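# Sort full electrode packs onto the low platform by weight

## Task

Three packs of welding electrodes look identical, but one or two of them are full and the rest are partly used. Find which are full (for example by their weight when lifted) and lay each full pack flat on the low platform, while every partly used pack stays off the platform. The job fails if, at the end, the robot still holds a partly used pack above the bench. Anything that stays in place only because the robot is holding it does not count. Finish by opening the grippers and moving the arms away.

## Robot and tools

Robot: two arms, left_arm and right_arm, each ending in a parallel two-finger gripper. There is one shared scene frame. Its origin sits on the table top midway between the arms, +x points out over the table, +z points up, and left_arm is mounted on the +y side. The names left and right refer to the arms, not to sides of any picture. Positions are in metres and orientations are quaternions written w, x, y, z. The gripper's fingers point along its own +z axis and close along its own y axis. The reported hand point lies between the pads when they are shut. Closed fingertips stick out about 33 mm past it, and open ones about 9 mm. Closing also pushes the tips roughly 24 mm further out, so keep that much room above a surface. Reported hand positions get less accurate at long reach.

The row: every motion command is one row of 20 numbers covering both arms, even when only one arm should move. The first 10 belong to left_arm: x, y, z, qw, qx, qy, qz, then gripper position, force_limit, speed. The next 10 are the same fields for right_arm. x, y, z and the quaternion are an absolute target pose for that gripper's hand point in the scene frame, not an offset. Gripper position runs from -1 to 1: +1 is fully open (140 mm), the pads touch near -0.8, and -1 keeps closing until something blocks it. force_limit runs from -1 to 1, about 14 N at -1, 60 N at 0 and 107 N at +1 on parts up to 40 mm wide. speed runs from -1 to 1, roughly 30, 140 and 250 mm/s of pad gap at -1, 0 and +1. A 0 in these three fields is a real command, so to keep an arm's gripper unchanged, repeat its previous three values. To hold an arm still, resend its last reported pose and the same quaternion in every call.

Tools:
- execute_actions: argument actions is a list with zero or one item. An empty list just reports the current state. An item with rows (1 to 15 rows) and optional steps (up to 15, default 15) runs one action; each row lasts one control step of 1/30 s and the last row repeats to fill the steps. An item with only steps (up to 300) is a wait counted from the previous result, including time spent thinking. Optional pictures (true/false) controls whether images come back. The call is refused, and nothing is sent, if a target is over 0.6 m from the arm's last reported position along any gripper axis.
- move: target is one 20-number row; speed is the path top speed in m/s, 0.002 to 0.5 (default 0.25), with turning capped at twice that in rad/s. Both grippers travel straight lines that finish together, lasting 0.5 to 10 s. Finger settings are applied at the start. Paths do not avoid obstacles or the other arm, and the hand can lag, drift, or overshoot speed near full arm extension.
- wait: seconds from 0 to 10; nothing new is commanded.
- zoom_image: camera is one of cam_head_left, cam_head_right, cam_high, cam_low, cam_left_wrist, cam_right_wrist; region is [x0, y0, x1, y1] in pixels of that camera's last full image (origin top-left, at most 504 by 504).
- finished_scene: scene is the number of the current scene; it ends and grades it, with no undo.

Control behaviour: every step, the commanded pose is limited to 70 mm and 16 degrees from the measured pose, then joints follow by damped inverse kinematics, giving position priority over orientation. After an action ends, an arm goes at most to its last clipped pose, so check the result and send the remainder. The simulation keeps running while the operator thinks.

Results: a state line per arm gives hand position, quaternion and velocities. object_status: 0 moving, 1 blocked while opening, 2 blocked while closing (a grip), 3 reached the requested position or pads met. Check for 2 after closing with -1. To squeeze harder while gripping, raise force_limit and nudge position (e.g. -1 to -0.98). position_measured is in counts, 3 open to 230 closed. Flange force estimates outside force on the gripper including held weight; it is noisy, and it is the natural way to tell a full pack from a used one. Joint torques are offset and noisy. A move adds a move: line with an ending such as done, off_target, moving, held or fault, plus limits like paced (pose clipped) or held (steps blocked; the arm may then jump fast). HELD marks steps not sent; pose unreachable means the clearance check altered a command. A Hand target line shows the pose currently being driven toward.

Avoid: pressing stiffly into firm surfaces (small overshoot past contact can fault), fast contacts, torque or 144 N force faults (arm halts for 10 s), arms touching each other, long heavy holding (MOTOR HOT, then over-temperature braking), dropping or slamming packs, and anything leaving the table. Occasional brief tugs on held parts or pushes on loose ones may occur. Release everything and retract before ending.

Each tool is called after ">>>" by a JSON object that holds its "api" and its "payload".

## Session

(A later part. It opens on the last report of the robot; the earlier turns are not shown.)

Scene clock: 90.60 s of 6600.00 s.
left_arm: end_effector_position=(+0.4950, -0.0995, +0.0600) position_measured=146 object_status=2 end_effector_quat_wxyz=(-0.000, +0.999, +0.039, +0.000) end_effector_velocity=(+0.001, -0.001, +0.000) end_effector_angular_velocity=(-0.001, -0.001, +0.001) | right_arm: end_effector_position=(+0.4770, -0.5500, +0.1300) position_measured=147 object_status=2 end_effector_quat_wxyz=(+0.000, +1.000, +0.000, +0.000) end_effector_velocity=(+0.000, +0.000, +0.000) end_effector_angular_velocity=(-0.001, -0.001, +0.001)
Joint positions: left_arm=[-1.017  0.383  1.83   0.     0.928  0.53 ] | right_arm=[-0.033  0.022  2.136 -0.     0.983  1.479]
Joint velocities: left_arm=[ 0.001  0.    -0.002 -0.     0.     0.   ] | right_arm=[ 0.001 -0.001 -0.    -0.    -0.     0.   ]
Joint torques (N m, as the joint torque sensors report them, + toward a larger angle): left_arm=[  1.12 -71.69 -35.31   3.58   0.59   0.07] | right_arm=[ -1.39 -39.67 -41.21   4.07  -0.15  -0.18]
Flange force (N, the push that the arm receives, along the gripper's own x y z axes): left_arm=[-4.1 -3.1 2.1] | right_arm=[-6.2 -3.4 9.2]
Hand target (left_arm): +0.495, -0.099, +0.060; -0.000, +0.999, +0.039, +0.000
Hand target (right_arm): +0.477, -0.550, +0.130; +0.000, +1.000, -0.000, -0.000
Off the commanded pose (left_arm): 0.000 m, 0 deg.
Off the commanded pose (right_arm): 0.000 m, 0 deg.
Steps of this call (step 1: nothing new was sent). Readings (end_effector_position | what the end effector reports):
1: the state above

>>> {"api": "move", "payload": {"target": [0.495,-0.0995,0.0378,0,0.9992,0.039,0,-1,0.4,-0.3,0.477,-0.55,0.13,0,1,0,0,-1,0.4,-0.3], "speed": 0.05}}

>>> {"api": "execute_actions", "payload": {"actions": [{"rows":[[0.495,-0.0995,0.0378,0,0.9992,0.039,0,0.3,0,0.5,0.477,-0.55,0.13,0,1,0,0,-1,0.4,-0.3]],"steps":6}], "pictures": false}}

>>> {"api": "move", "payload": {"target": [0.495,-0.0995,0.075,0,0.9992,0.039,0,0.3,0,0.5,0.477,-0.55,0.13,0,1,0,0,-1,0.4,-0.3], "speed": 0.15}}

>>> {"api": "move", "payload": {"target": [0.48,0.45,0.17,0,0.9992,0.039,0,0.3,0,0.5,0.477,-0.1,0.13,0,1,0,0,-1,0.4,-0.3], "speed": 0.3}}

>>> {"api": "move", "payload": {"target": [0.35,0.88,0.2,0,0.9992,0.039,0,0.3,0,0.5,0.477,0.2,0.13,0,1,0,0,-1,0.4,-0.3], "speed": 0.3}}

Scene clock: 100.70 s of 6600.00 s.
left_arm: end_effector_position=(+0.4950, -0.0996, +0.0379) position_measured=146 object_status=2 end_effector_quat_wxyz=(+0.000, +0.999, +0.039, -0.000) end_effector_velocity=(+0.000, -0.000, -0.000) end_effector_angular_velocity=(-0.000, +0.000, +0.000) | right_arm: end_effector_position=(+0.4770, -0.5500, +0.1300) position_measured=147 object_status=2 end_effector_quat_wxyz=(+0.000, +1.000, +0.000, +0.000) end_effector_velocity=(+0.000, +0.000, -0.000) end_effector_angular_velocity=(+0.001, +0.000, -0.001)
Joint positions: left_arm=[-1.017  0.406  1.845 -0.     0.89   0.53 ] | right_arm=[-0.033  0.022  2.136 -0.     0.983  1.479]
Joint velocities: left_arm=[ 0.     0.001 -0.    -0.    -0.    -0.   ] | right_arm=[-0.     0.001 -0.001  0.001 -0.     0.   ]
Joint torques (N m, as the joint torque sensors report them, + toward a larger angle): left_arm=[ -1.31 -73.7  -35.17   3.47   0.69   0.36] | right_arm=[ -3.02 -42.55 -41.     4.09  -0.51   0.1 ]
Flange force (N, the push that the arm receives, along the gripper's own x y z axes): left_arm=[-2.1 -5.2 3.1] | right_arm=[-0.8 -6.1 11.6]
Hand target (left_arm): +0.495, -0.100, +0.038; +0.000, +0.999, +0.039, -0.000
Hand target (right_arm): +0.477, -0.550, +0.130; +0.000, +1.000, -0.000, -0.000
Off the commanded pose (left_arm): 0.000 m, 0 deg.
Off the commanded pose (right_arm): 0.000 m, 0 deg.
After step 90, 6.33 s passed at rest.
move: done
camera_calibration (this result's frames):
cam_left_wrist: T_world_to_cam=[[0.0669495, -0.997298, -0.0302481, -0.123532], [-0.915799, -0.0734546, 0.394863, 0.439251], [-0.396018, 0.00126524, -0.918242, 0.427129], [0, 0, 0, 1]] pos_world=[0.579686, -0.0914734, 0.215028]
cam_right_wrist: T_world_to_cam=[[-0.0565901, -0.99834, 0.0107517, -0.528158], [-0.907986, 0.0559406, 0.415249, 0.412841], [-0.415161, 0.0137366, -0.909644, 0.51401], [0, 0, 0, 1]] pos_world=[0.558362, -0.557436, 0.301813]

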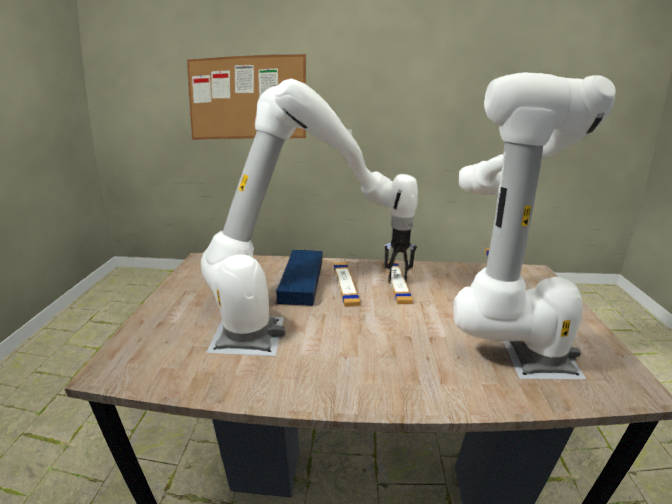

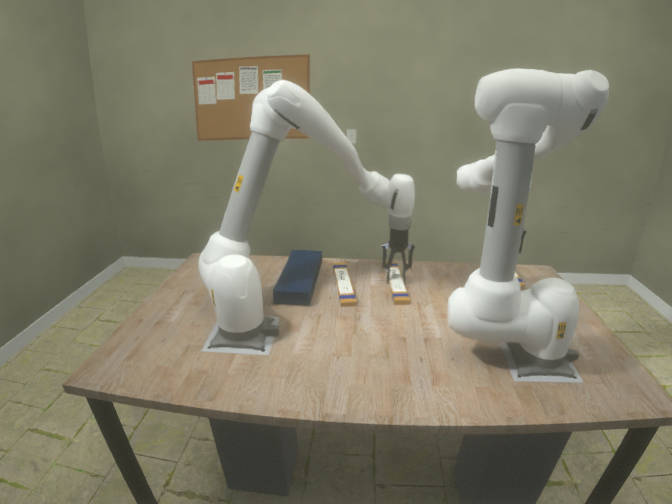

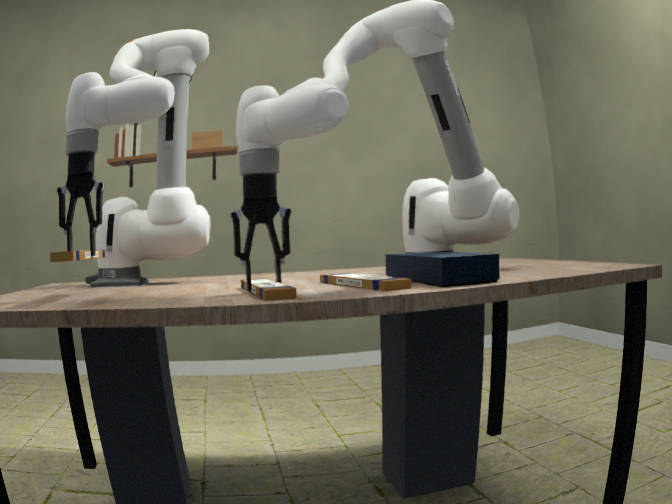

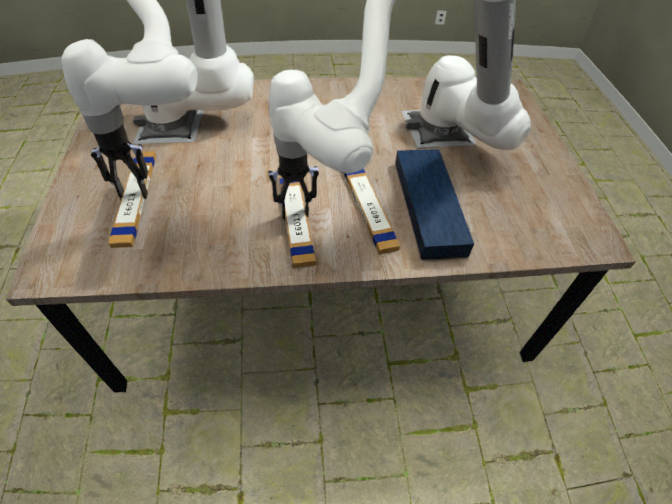

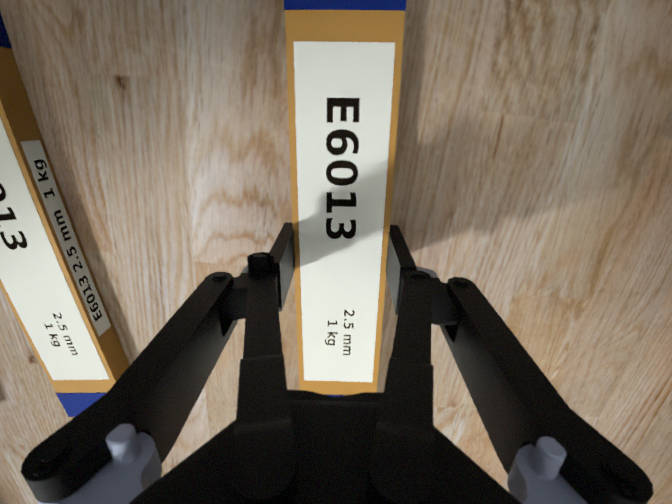

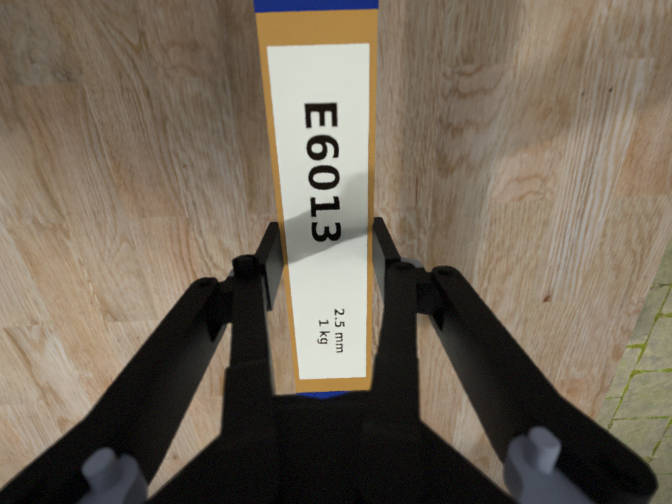

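Scene clock: 100.90 s of 6600.00 s.
left_arm: end_effector_position=(+0.4950, -0.0995, +0.0378) position_measured=102 object_status=0 end_effector_quat_wxyz=(+0.000, +0.999, +0.039, -0.000) end_effector_velocity=(+0.000, +0.001, -0.001) end_effector_angular_velocity=(+0.001, +0.000, +0.000) | right_arm: end_effector_position=(+0.4770, -0.5500, +0.1300) position_measured=147 object_status=2 end_effector_quat_wxyz=(+0.000, +1.000, +0.000, -0.000) end_effector_velocity=(-0.001, -0.001, -0.000) end_effector_angular_velocity=(-0.001, +0.001, +0.000)
Joint positions: left_arm=[-1.017  0.406  1.845 -0.     0.89   0.53 ] | right_arm=[-0.033  0.022  2.136 -0.     0.983  1.479]
Joint velocities: left_arm=[ 0.001  0.     0.001 -0.    -0.     0.   ] | right_arm=[-0.    -0.001  0.001 -0.002  0.     0.   ]
Joint torques (N m, as the joint torque sensors report them, + toward a larger angle): left_arm=[ -1.58 -75.17 -33.18   3.75   0.03   0.43] | right_arm=[ -1.04 -40.93 -41.28   3.86  -0.49  -0.16]
Flange force (N, the push that the arm receives, along the gripper's own x y z axes): left_arm=[1.8 -0.1 2.7] | right_arm=[-4.4 -2.5 10.3]
Hand target (left_arm): +0.495, -0.100, +0.038; -0.000, +0.999, +0.039, -0.000
Hand target (right_arm): +0.477, -0.550, +0.130; +0.000, +1.000, -0.000, -0.000
Off the commanded pose (left_arm): 0.000 m, 0 deg.
Off the commanded pose (right_arm): 0.000 m, 0 deg.
Steps of this call (steps 1 to 6: all 6 steps of this action). Readings (end_effector_position | what the end effector reports):
1: left_arm (+0.4950, -0.0996, +0.0378) | right_arm (+0.4770, -0.5500, +0.1300) | left_arm position_measured=146 object_status=0 | right_arm position_measured=147 object_status=2
2: left_arm (+0.4950, -0.0995, +0.0378) | right_arm (+0.4770, -0.5500, +0.1300) | left_arm position_measured=146 object_status=0 | right_arm position_measured=147 object_status=2
4: left_arm (+0.4950, -0.0995, +0.0378) | right_arm (+0.4770, -0.5500, +0.1300) | left_arm position_measured=126 object_status=0 | right_arm position_measured=147 object_status=2
6: the state above

Scene clock: 101.90 s of 6600.00 s.
left_arm: end_effector_position=(+0.4950, -0.0994, +0.0749) position_measured=91 object_status=3 end_effector_quat_wxyz=(-0.000, +0.999, +0.039, +0.000) end_effector_velocity=(-0.000, +0.000, +0.001) end_effector_angular_velocity=(+0.000, +0.000, -0.000) | right_arm: end_effector_position=(+0.4770, -0.5500, +0.1300) position_measured=147 object_status=2 end_effector_quat_wxyz=(+0.000, +1.000, +0.000, +0.000) end_effector_velocity=(-0.000, +0.000, -0.000) end_effector_angular_velocity=(+0.001, +0.002, -0.001)
Joint positions: left_arm=[-1.017  0.369  1.819  0.     0.954  0.53 ] | right_arm=[-0.033  0.022  2.136 -0.     0.983  1.479]
Joint velocities: left_arm=[-0.    -0.001 -0.    -0.     0.001  0.   ] | right_arm=[ 0.     0.001 -0.001  0.001  0.002  0.   ]
Joint torques (N m, as the joint torque sensors report them, + toward a larger angle): left_arm=[ -0.6  -69.1  -35.56   3.48   0.08   0.24] | right_arm=[ -3.24 -40.29 -41.17   3.78  -0.36   0.04]
Flange force (N, the push that the arm receives, along the gripper's own x y z axes): left_arm=[-3.0 -5.2 -0.4] | right_arm=[-4.3 -6.7 9.9]
Hand target (left_arm): +0.495, -0.099, +0.075; -0.000, +0.999, +0.039, +0.000
Hand target (right_arm): +0.477, -0.550, +0.130; +0.000, +1.000, -0.000, -0.000
Off the commanded pose (left_arm): 0.000 m, 0 deg.
Off the commanded pose (right_arm): 0.000 m, 0 deg.
move: done
camera_calibration (this result's frames):
cam_left_wrist: T_world_to_cam=[[0.0668143, -0.997304, -0.0303547, -0.122195], [-0.915821, -0.0733726, 0.394828, 0.424592], [-0.395991, 0.00141932, -0.918253, 0.46114], [0, 0, 0, 1]] pos_world=[0.579621, -0.0913666, 0.252093]
cam_right_wrist: T_world_to_cam=[[-0.0565901, -0.99834, 0.0107518, -0.528158], [-0.907986, 0.0559406, 0.415249, 0.412841], [-0.415161, 0.0137365, -0.909644, 0.51401], [0, 0, 0, 1]] pos_world=[0.558362, -0.557436, 0.301813]

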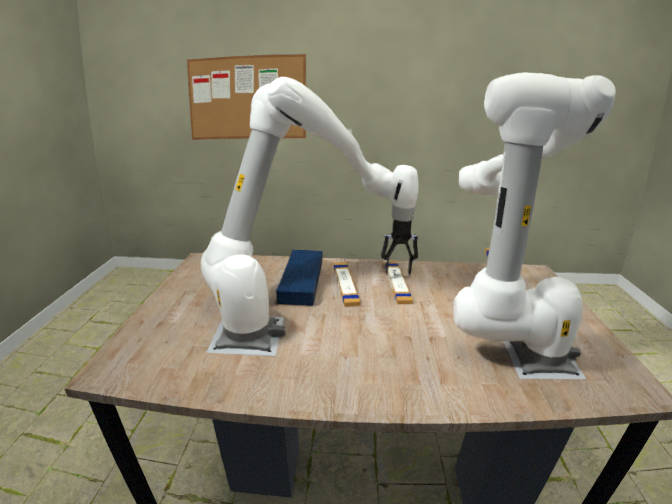

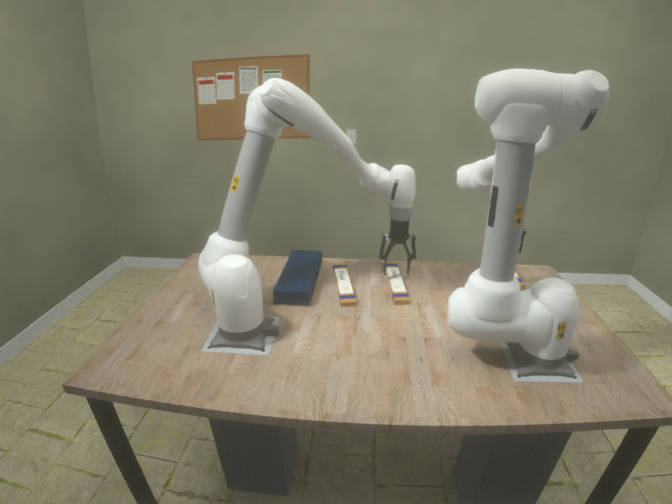

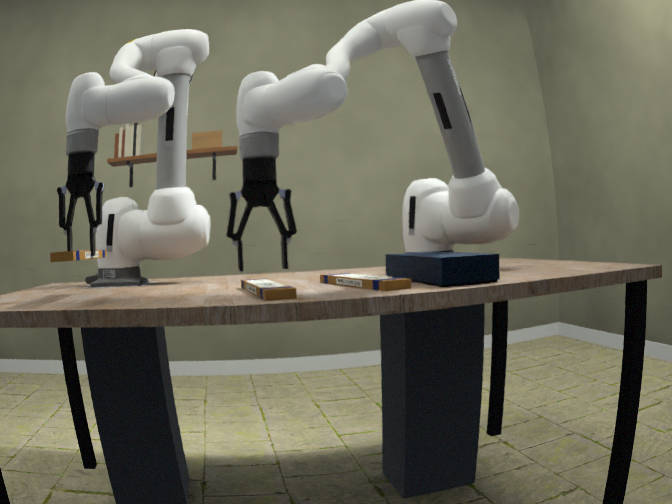

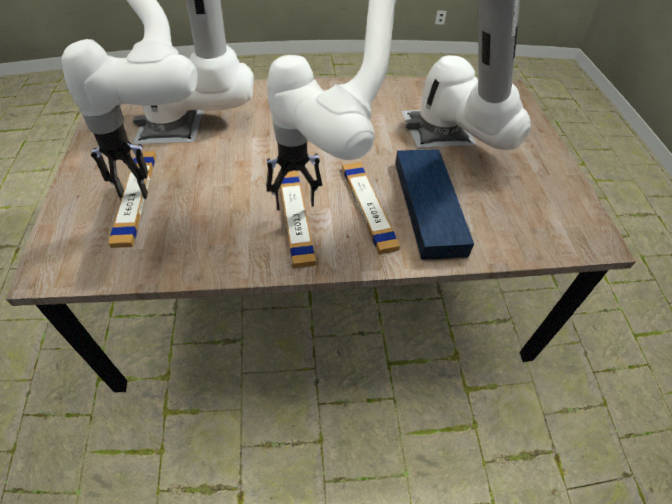

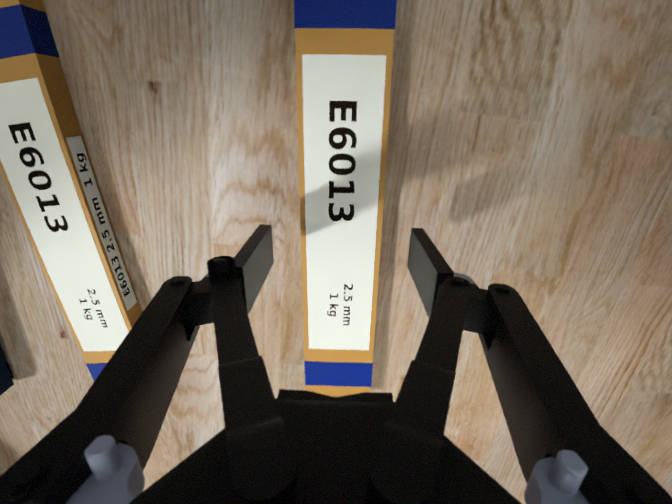

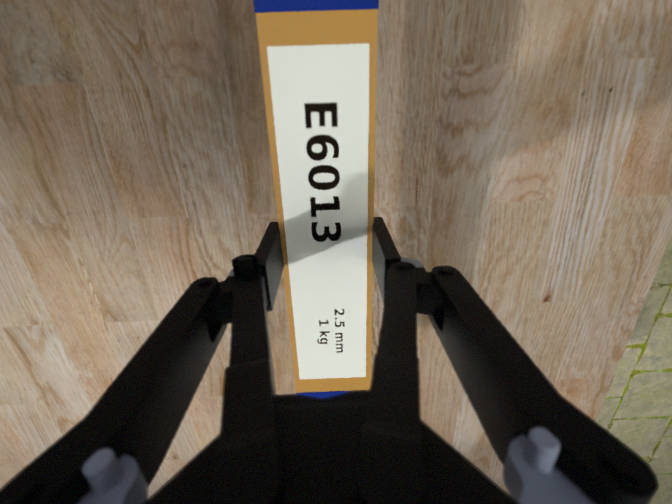

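Scene clock: 104.30 s of 6600.00 s.
left_arm: end_effector_position=(+0.4798, +0.4501, +0.1696) position_measured=91 object_status=3 end_effector_quat_wxyz=(-0.000, +0.999, +0.039, -0.000) end_effector_velocity=(+0.000, +0.001, -0.000) end_effector_angular_velocity=(-0.001, +0.001, +0.000) | right_arm: end_effector_position=(+0.4775, -0.0999, +0.1298) position_measured=147 object_status=2 end_effector_quat_wxyz=(+0.000, +1.000, -0.000, +0.000) end_effector_velocity=(+0.000, +0.001, -0.000) end_effector_angular_velocity=(-0.000, -0.001, +0.002)
Joint positions: left_arm=[-0.112 -0.15   2.211  0.001  1.081  1.435] | right_arm=[ 0.748  0.279  1.829 -0.001  1.033  2.261]
Joint velocities: left_arm=[ 0.003  0.001 -0.    -0.001 -0.     0.003] | right_arm=[ 0.001  0.001 -0.    -0.001 -0.001  0.   ]
Joint torques (N m, as the joint torque sensors report them, + toward a larger angle): left_arm=[ -0.94 -18.82 -38.94   3.72   0.43   0.33] | right_arm=[ -3.81 -68.77 -42.45   4.13  -0.18   0.03]
Flange force (N, the push that the arm receives, along the gripper's own x y z axes): left_arm=[-7.3 -1.6 1.4] | right_arm=[-8.7 -0.2 9.9]
Hand target (left_arm): +0.480, +0.450, +0.170; -0.000, +0.999, +0.039, -0.000
Hand target (right_arm): +0.478, -0.100, +0.130; +0.000, +1.000, -0.000, +0.000
Off the commanded pose (left_arm): 0.000 m, 0 deg.
Off the commanded pose (right_arm): 0.001 m, 0 deg.
move: done
camera_calibration (this result's frames):
cam_left_wrist: T_world_to_cam=[[0.0669837, -0.997264, -0.0312715, 0.429754], [-0.915468, -0.073893, 0.395547, 0.413637], [-0.396776, 0.00213286, -0.917913, 0.541281], [0, 0, 0, 1]] pos_world=[0.564652, 0.457988, 0.346675]
cam_right_wrist: T_world_to_cam=[[-0.056649, -0.998329, 0.0114485, -0.0787917], [-0.908313, 0.0562943, 0.414487, 0.388516], [-0.414438, 0.0130814, -0.909983, 0.507489], [0, 0, 0, 1]] pos_world=[0.558753, -0.10717, 0.301674]

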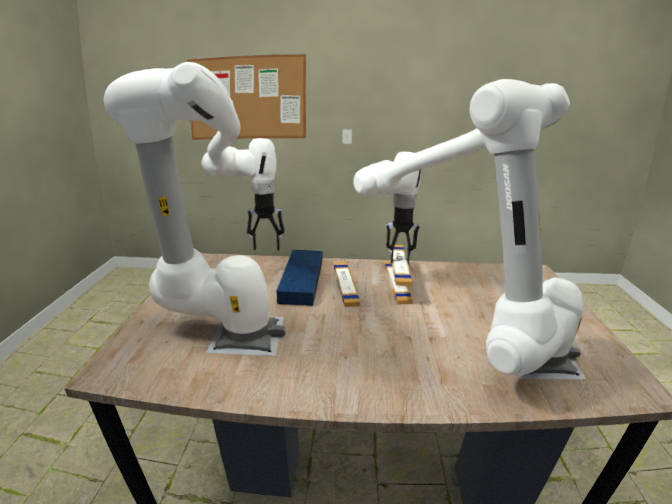

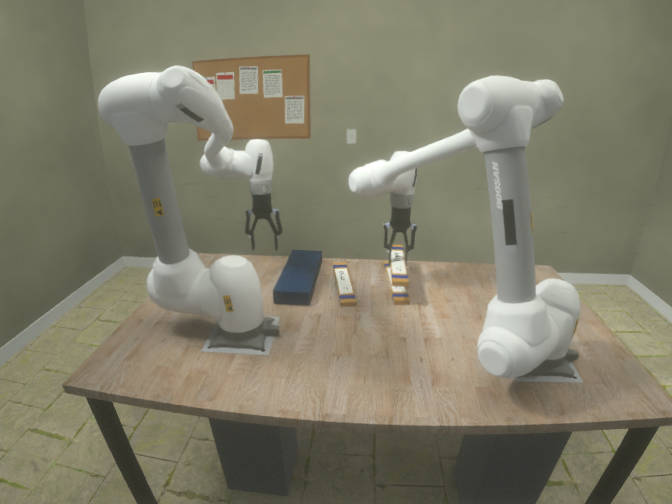

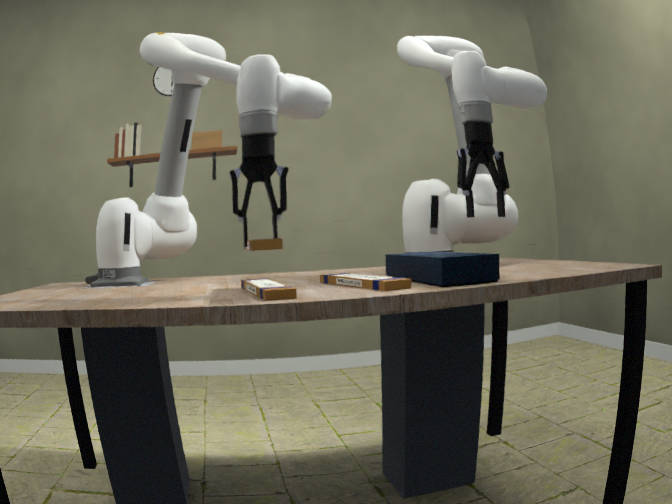

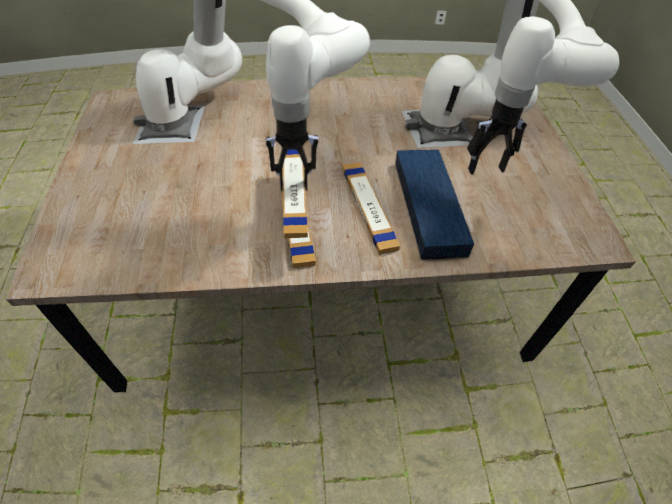

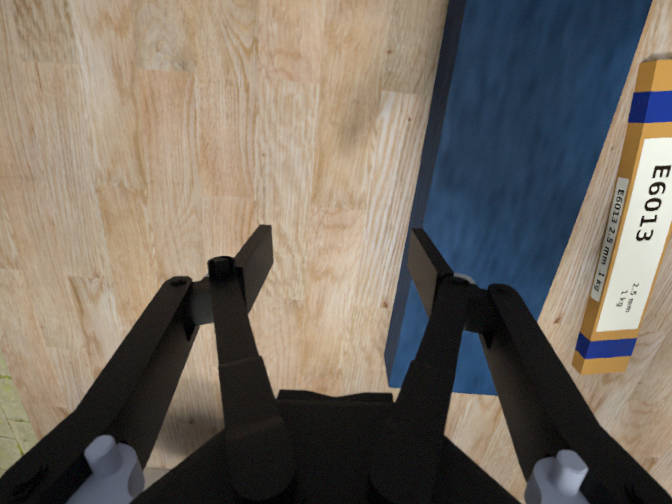

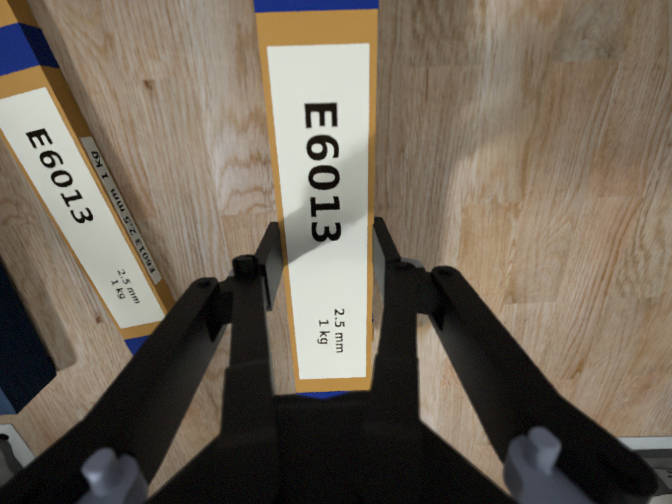

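Scene clock: 106.30 s of 6600.00 s.
left_arm: end_effector_position=(+0.3500, +0.8795, +0.2002) position_measured=91 object_status=3 end_effector_quat_wxyz=(+0.000, +0.999, +0.039, -0.001) end_effector_velocity=(-0.000, +0.000, -0.001) end_effector_angular_velocity=(-0.002, +0.001, -0.000) | right_arm: end_effector_position=(+0.4772, +0.2000, +0.1297) position_measured=147 object_status=2 end_effector_quat_wxyz=(-0.000, +1.000, -0.000, +0.000) end_effector_velocity=(+0.000, +0.001, -0.000) end_effector_angular_velocity=(-0.001, -0.002, +0.002)
Joint positions: left_arm=[0.897 0.02  1.994 0.001 1.129 2.444] | right_arm=[ 1.015  0.617  1.313 -0.     1.212  2.528]
Joint velocities: left_arm=[ 0.001  0.002 -0.001 -0.     0.002  0.002] | right_arm=[ 0.001  0.002 -0.003 -0.002  0.001  0.   ]
Joint torques (N m, as the joint torque sensors report them, + toward a larger angle): left_arm=[ -3.24 -39.52 -39.27   3.96   0.41  -0.26] | right_arm=[  -2.62 -110.35  -45.82    4.57   -0.35   -0.05]
Flange force (N, the push that the arm receives, along the gripper's own x y z axes): left_arm=[-7.0 -1.8 2.7] | right_arm=[-2.4 -2.4 12.4]
Hand target (left_arm): +0.350, +0.880, +0.200; +0.000, +0.999, +0.039, -0.001
Hand target (right_arm): +0.477, +0.200, +0.130; +0.000, +1.000, -0.000, +0.000
Off the commanded pose (left_arm): 0.001 m, 0 deg.
Off the commanded pose (right_arm): 0.000 m, 0 deg.
move: done
camera_calibration (this result's frames):
cam_left_wrist: T_world_to_cam=[[0.0668727, -0.997308, -0.0300941, 0.867521], [-0.915267, -0.0733246, 0.396119, 0.313744], [-0.397259, 0.00105461, -0.917706, 0.518034], [0, 0, 0, 1]] pos_world=[0.43494, 0.887644, 0.377231]
cam_right_wrist: T_world_to_cam=[[-0.056817, -0.998327, 0.0107338, 0.220727], [-0.908084, 0.0561432, 0.415007, 0.371226], [-0.414916, 0.0138323, -0.909755, 0.50344], [0, 0, 0, 1]] pos_world=[0.558531, 0.192552, 0.301576]

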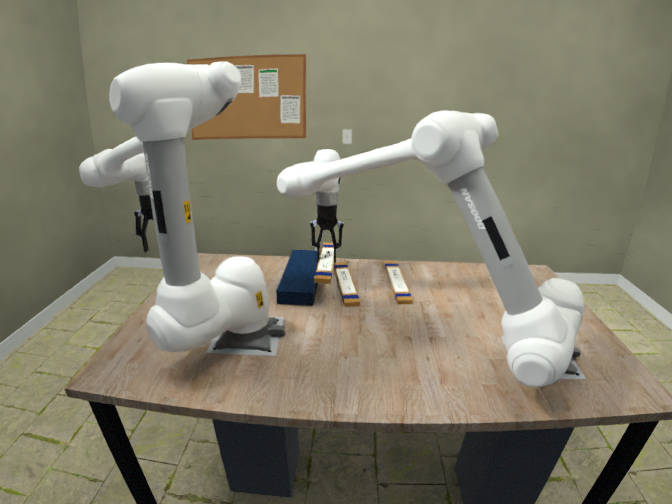

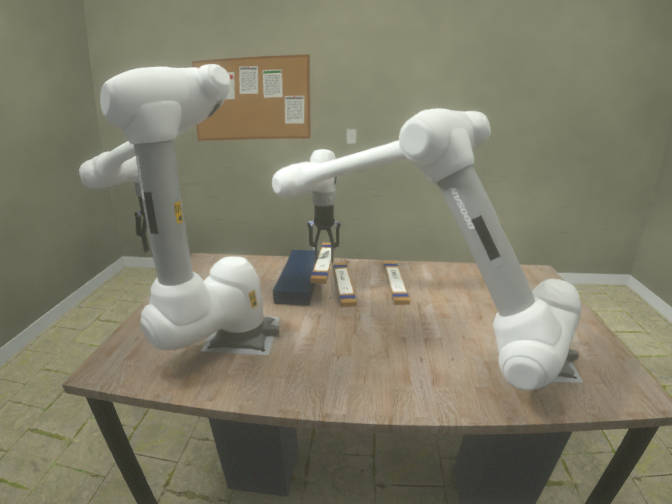

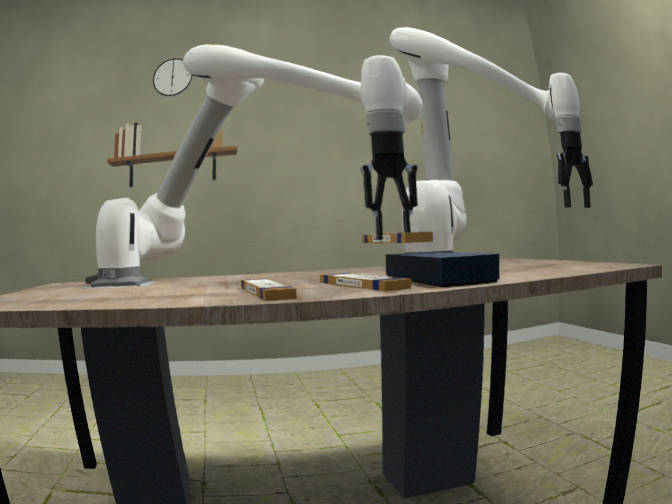

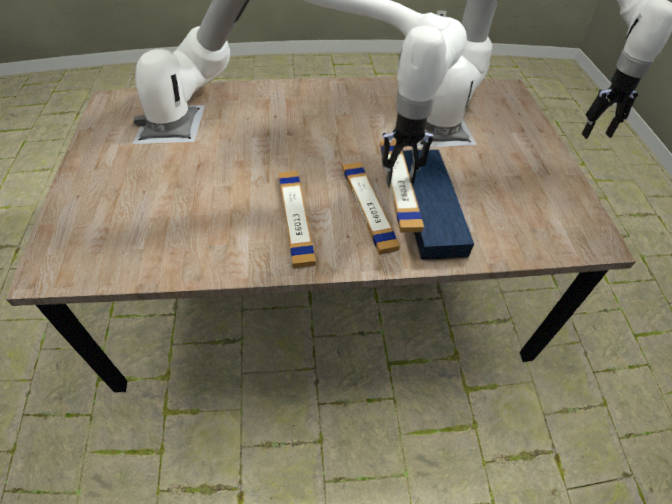

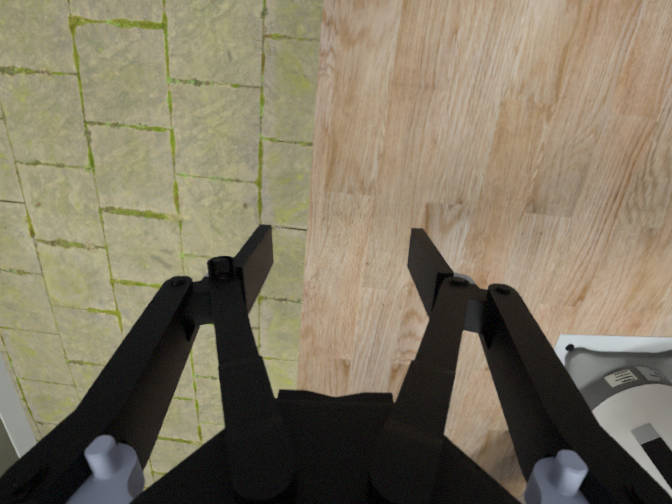

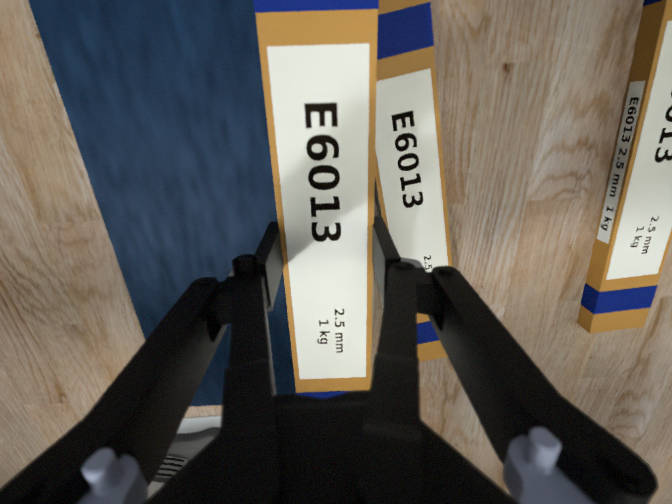

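>>> {"api": "move", "payload": {"target": [0.35,0.8795,0.2,0,0.9992,0.039,0,0.3,0,0.5,0.477,0.302,0.107,0,1,0,0,-1,0.4,-0.3], "speed": 0.12}}

>>> {"api": "zoom_image", "payload": {"camera": "cam_high", "region": [385,205,505,295]}}

>>> {"api": "zoom_image", "payload": {"camera": "cam_low", "region": [360,120,520,270]}}

Scene clock: 111.43 s of 6600.00 s.
left_arm: end_effector_position=(+0.3500, +0.8795, +0.2000) position_measured=91 object_status=3 end_effector_quat_wxyz=(-0.000, +0.999, +0.039, +0.000) end_effector_velocity=(+0.000, +0.000, +0.000) end_effector_angular_velocity=(+0.000, +0.000, +0.000) | right_arm: end_effector_position=(+0.4770, +0.3019, +0.1069) position_measured=147 object_status=2 end_effector_quat_wxyz=(-0.000, +1.000, -0.000, +0.000) end_effector_velocity=(+0.000, +0.001, +0.000) end_effector_angular_velocity=(+0.001, +0.000, -0.000)
Joint positions: left_arm=[0.897 0.019 1.995 0.    1.127 2.445] | right_arm=[1.076 0.772 1.083 0.    1.286 2.588]
Joint velocities: left_arm=[ 0.     0.    -0.001  0.     0.    -0.   ] | right_arm=[ 0.     0.001 -0.003  0.     0.001  0.   ]
Joint torques (N m, as the joint torque sensors report them, + toward a larger angle): left_arm=[ -0.41 -38.82 -38.43   4.08   0.71   0.55] | right_arm=[  -3.23 -125.48  -47.31    4.68    0.05   -0.03]
Flange force (N, the push that the arm receives, along the gripper's own x y z axes): left_arm=[-0.9 2.1 1.9] | right_arm=[-3.1 -1.7 13.6]
Hand target (left_arm): +0.350, +0.879, +0.200; +0.000, +0.999, +0.039, -0.000
Hand target (right_arm): +0.477, +0.302, +0.107; +0.000, +1.000, -0.000, +0.000
Off the commanded pose (left_arm): 0.000 m, 0 deg.
Off the commanded pose (right_arm): 0.000 m, 0 deg.
After step 90, 0.87 s passed at rest.
move: done
camera_calibration (this result's frames):
cam_left_wrist: T_world_to_cam=[[0.0668493, -0.997303, -0.0302916, 0.867539], [-0.915811, -0.0733798, 0.394849, 0.314278], [-0.396007, 0.00134601, -0.918246, 0.51727], [0, 0, 0, 1]] pos_world=[0.434667, 0.887565, 0.377168]
cam_right_wrist: T_world_to_cam=[[-0.0566922, -0.998335, 0.010677, 0.322669], [-0.907991, 0.0560027, 0.41523, 0.37479], [-0.415136, 0.0138457, -0.909654, 0.481293], [0, 0, 0, 1]] pos_world=[0.558401, 0.294478, 0.278741]

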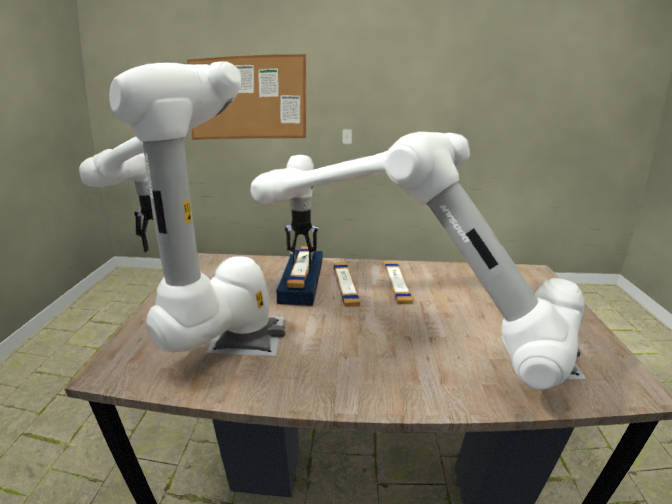

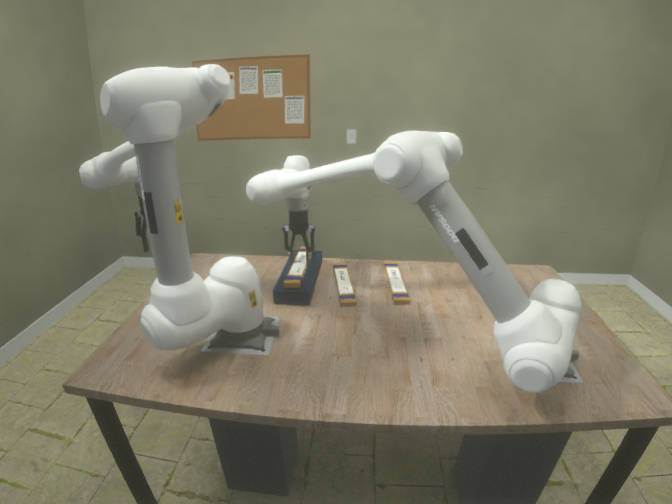

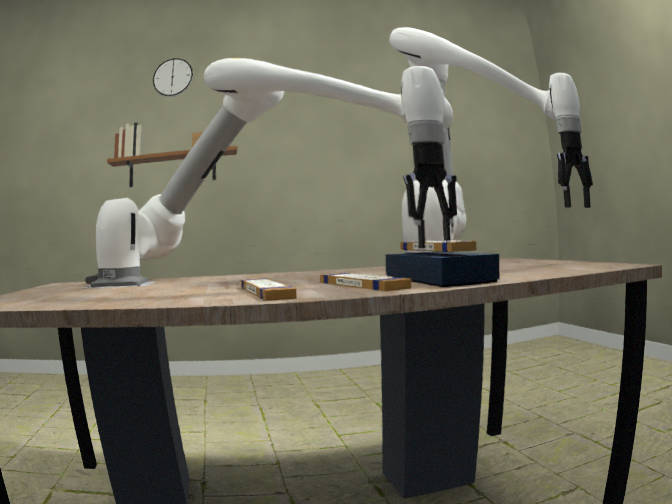

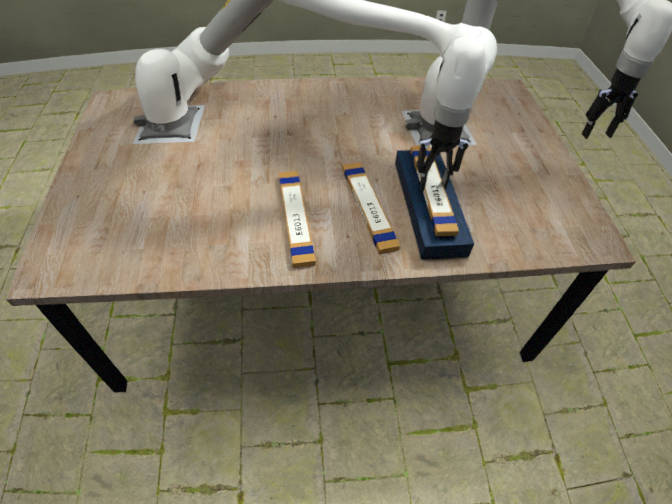

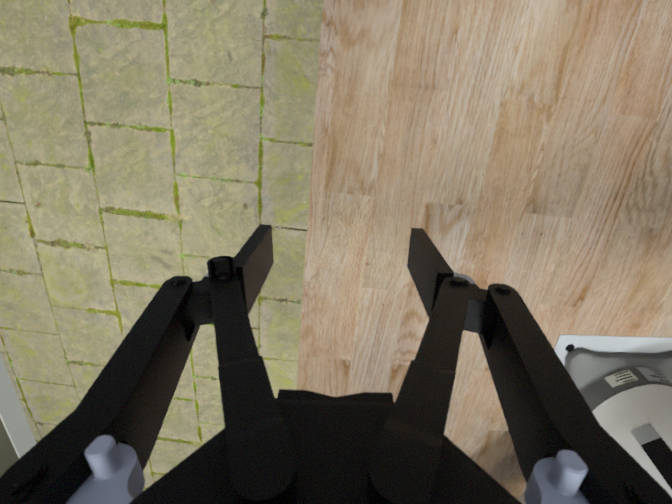

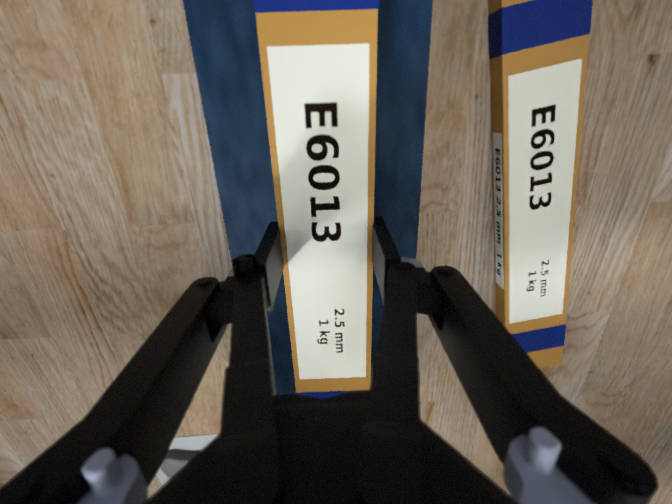

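Region (385, 205, 505, 295) of cam_high's 672x504 image, scaled by 4.200, with more detail than that image has; it fills the top 378 rows of this view, and the rest is white.

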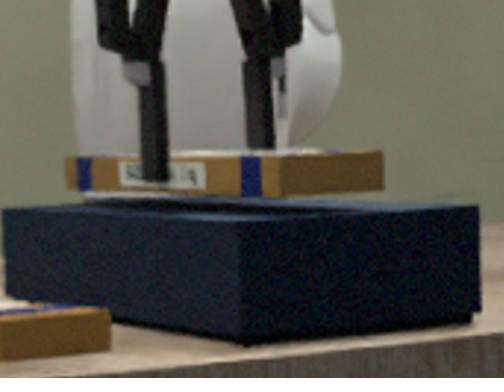

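Region (360, 120, 520, 270) of cam_low's 672x504 image, scaled by 3.150, with more detail than that image has; it fills the top 472 rows of this view, and the rest is white.

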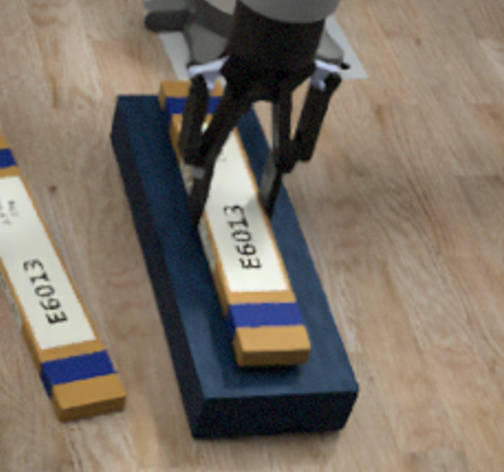

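>>> {"api": "move", "payload": {"target": [0.35,0.8795,0.2,0,0.9992,0.039,0,0.3,0,0.5,0.478,0.304,0.1005,0,1,0,0,-1,0.4,-0.3], "speed": 0.02}}

>>> {"api": "zoom_image", "payload": {"camera": "cam_high", "region": [395,225,485,275]}}

Scene clock: 115.20 s of 6600.00 s.
left_arm: end_effector_position=(+0.3500, +0.8795, +0.2000) position_measured=91 object_status=3 end_effector_quat_wxyz=(+0.000, +0.999, +0.039, +0.000) end_effector_velocity=(-0.000, -0.000, -0.001) end_effector_angular_velocity=(-0.000, +0.000, -0.000) | right_arm: end_effector_position=(+0.4780, +0.3040, +0.1005) position_measured=147 object_status=2 end_effector_quat_wxyz=(+0.000, +1.000, +0.000, +0.000) end_effector_velocity=(+0.000, +0.001, -0.001) end_effector_angular_velocity=(+0.001, -0.000, +0.000)
Joint positions: left_arm=[ 0.897  0.019  1.995 -0.     1.127  2.445] | right_arm=[ 1.076  0.78   1.082 -0.     1.28   2.588]
Joint velocities: left_arm=[-0.    -0.     0.001  0.    -0.001  0.   ] | right_arm=[-0.     0.001 -0.001  0.    -0.001 -0.   ]
Joint torques (N m, as the joint torque sensors report them, + toward a larger angle): left_arm=[ -1.57 -38.7  -39.     4.24   0.25   0.16] | right_arm=[  -2.26 -125.21  -45.82    4.71   -0.55   -0.05]
Flange force (N, the push that the arm receives, along the gripper's own x y z axes): left_arm=[-4.5 1.4 1.6] | right_arm=[-0.2 -4.7 11.4]
Hand target (left_arm): +0.350, +0.879, +0.200; -0.000, +0.999, +0.039, +0.000
Hand target (right_arm): +0.478, +0.304, +0.100; -0.000, +1.000, +0.000, -0.000
Off the commanded pose (left_arm): 0.000 m, 0 deg.
Off the commanded pose (right_arm): 0.000 m, 0 deg.
After step 90, 0.07 s passed at rest.
move: done
camera_calibration (this result's frames):
cam_left_wrist: T_world_to_cam=[[0.0668504, -0.997303, -0.0302901, 0.867538], [-0.91581, -0.0733803, 0.39485, 0.314277], [-0.396008, 0.0013441, -0.918246, 0.51727], [0, 0, 0, 1]] pos_world=[0.434666, 0.887564, 0.377167]
cam_right_wrist: T_world_to_cam=[[-0.0565583, -0.998341, 0.0107857, 0.324747], [-0.908023, 0.0559269, 0.415169, 0.378255], [-0.415084, 0.0136876, -0.90968, 0.475893], [0, 0, 0, 1]] pos_world=[0.559367, 0.29654, 0.272368]

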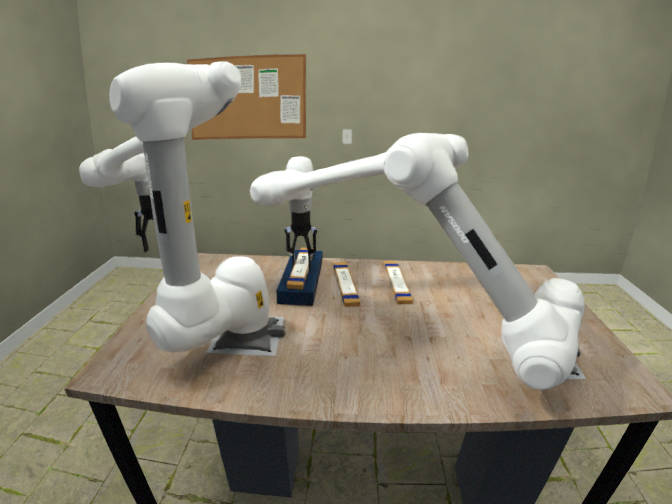

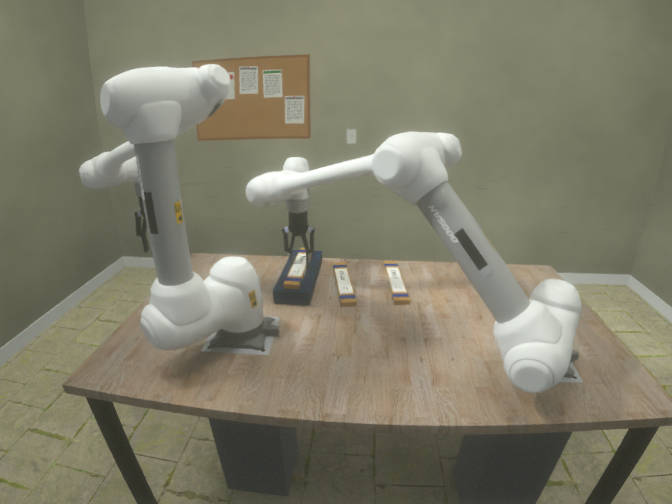

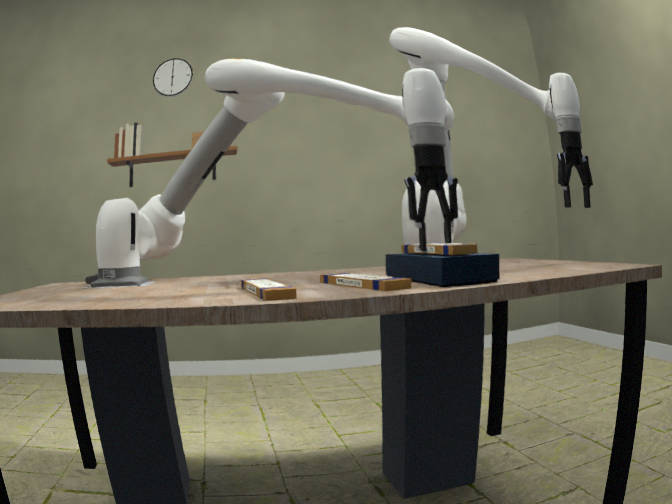

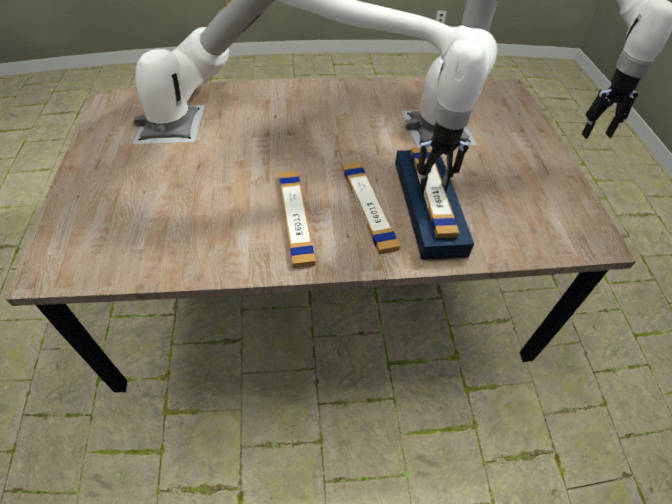

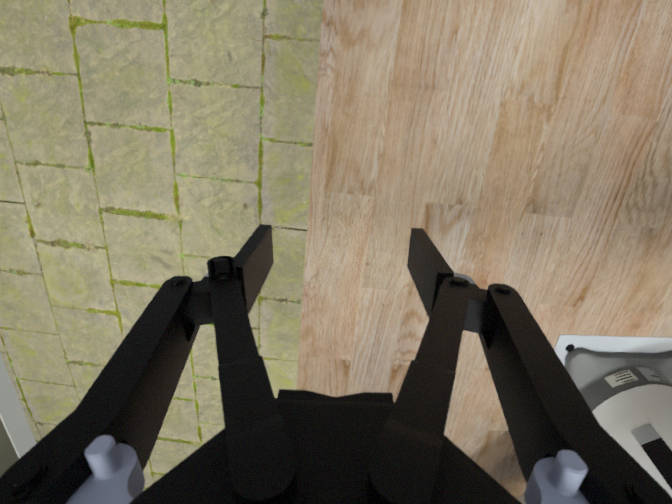

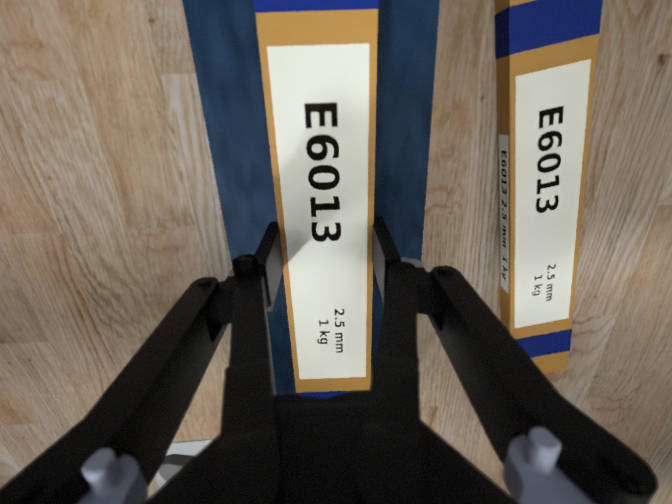

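Region (395, 225, 485, 275) of cam_high's 672x504 image, scaled by 5.600, with more detail than that image has.

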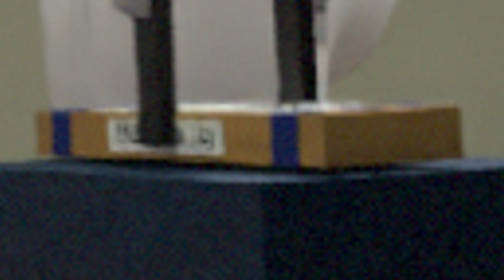

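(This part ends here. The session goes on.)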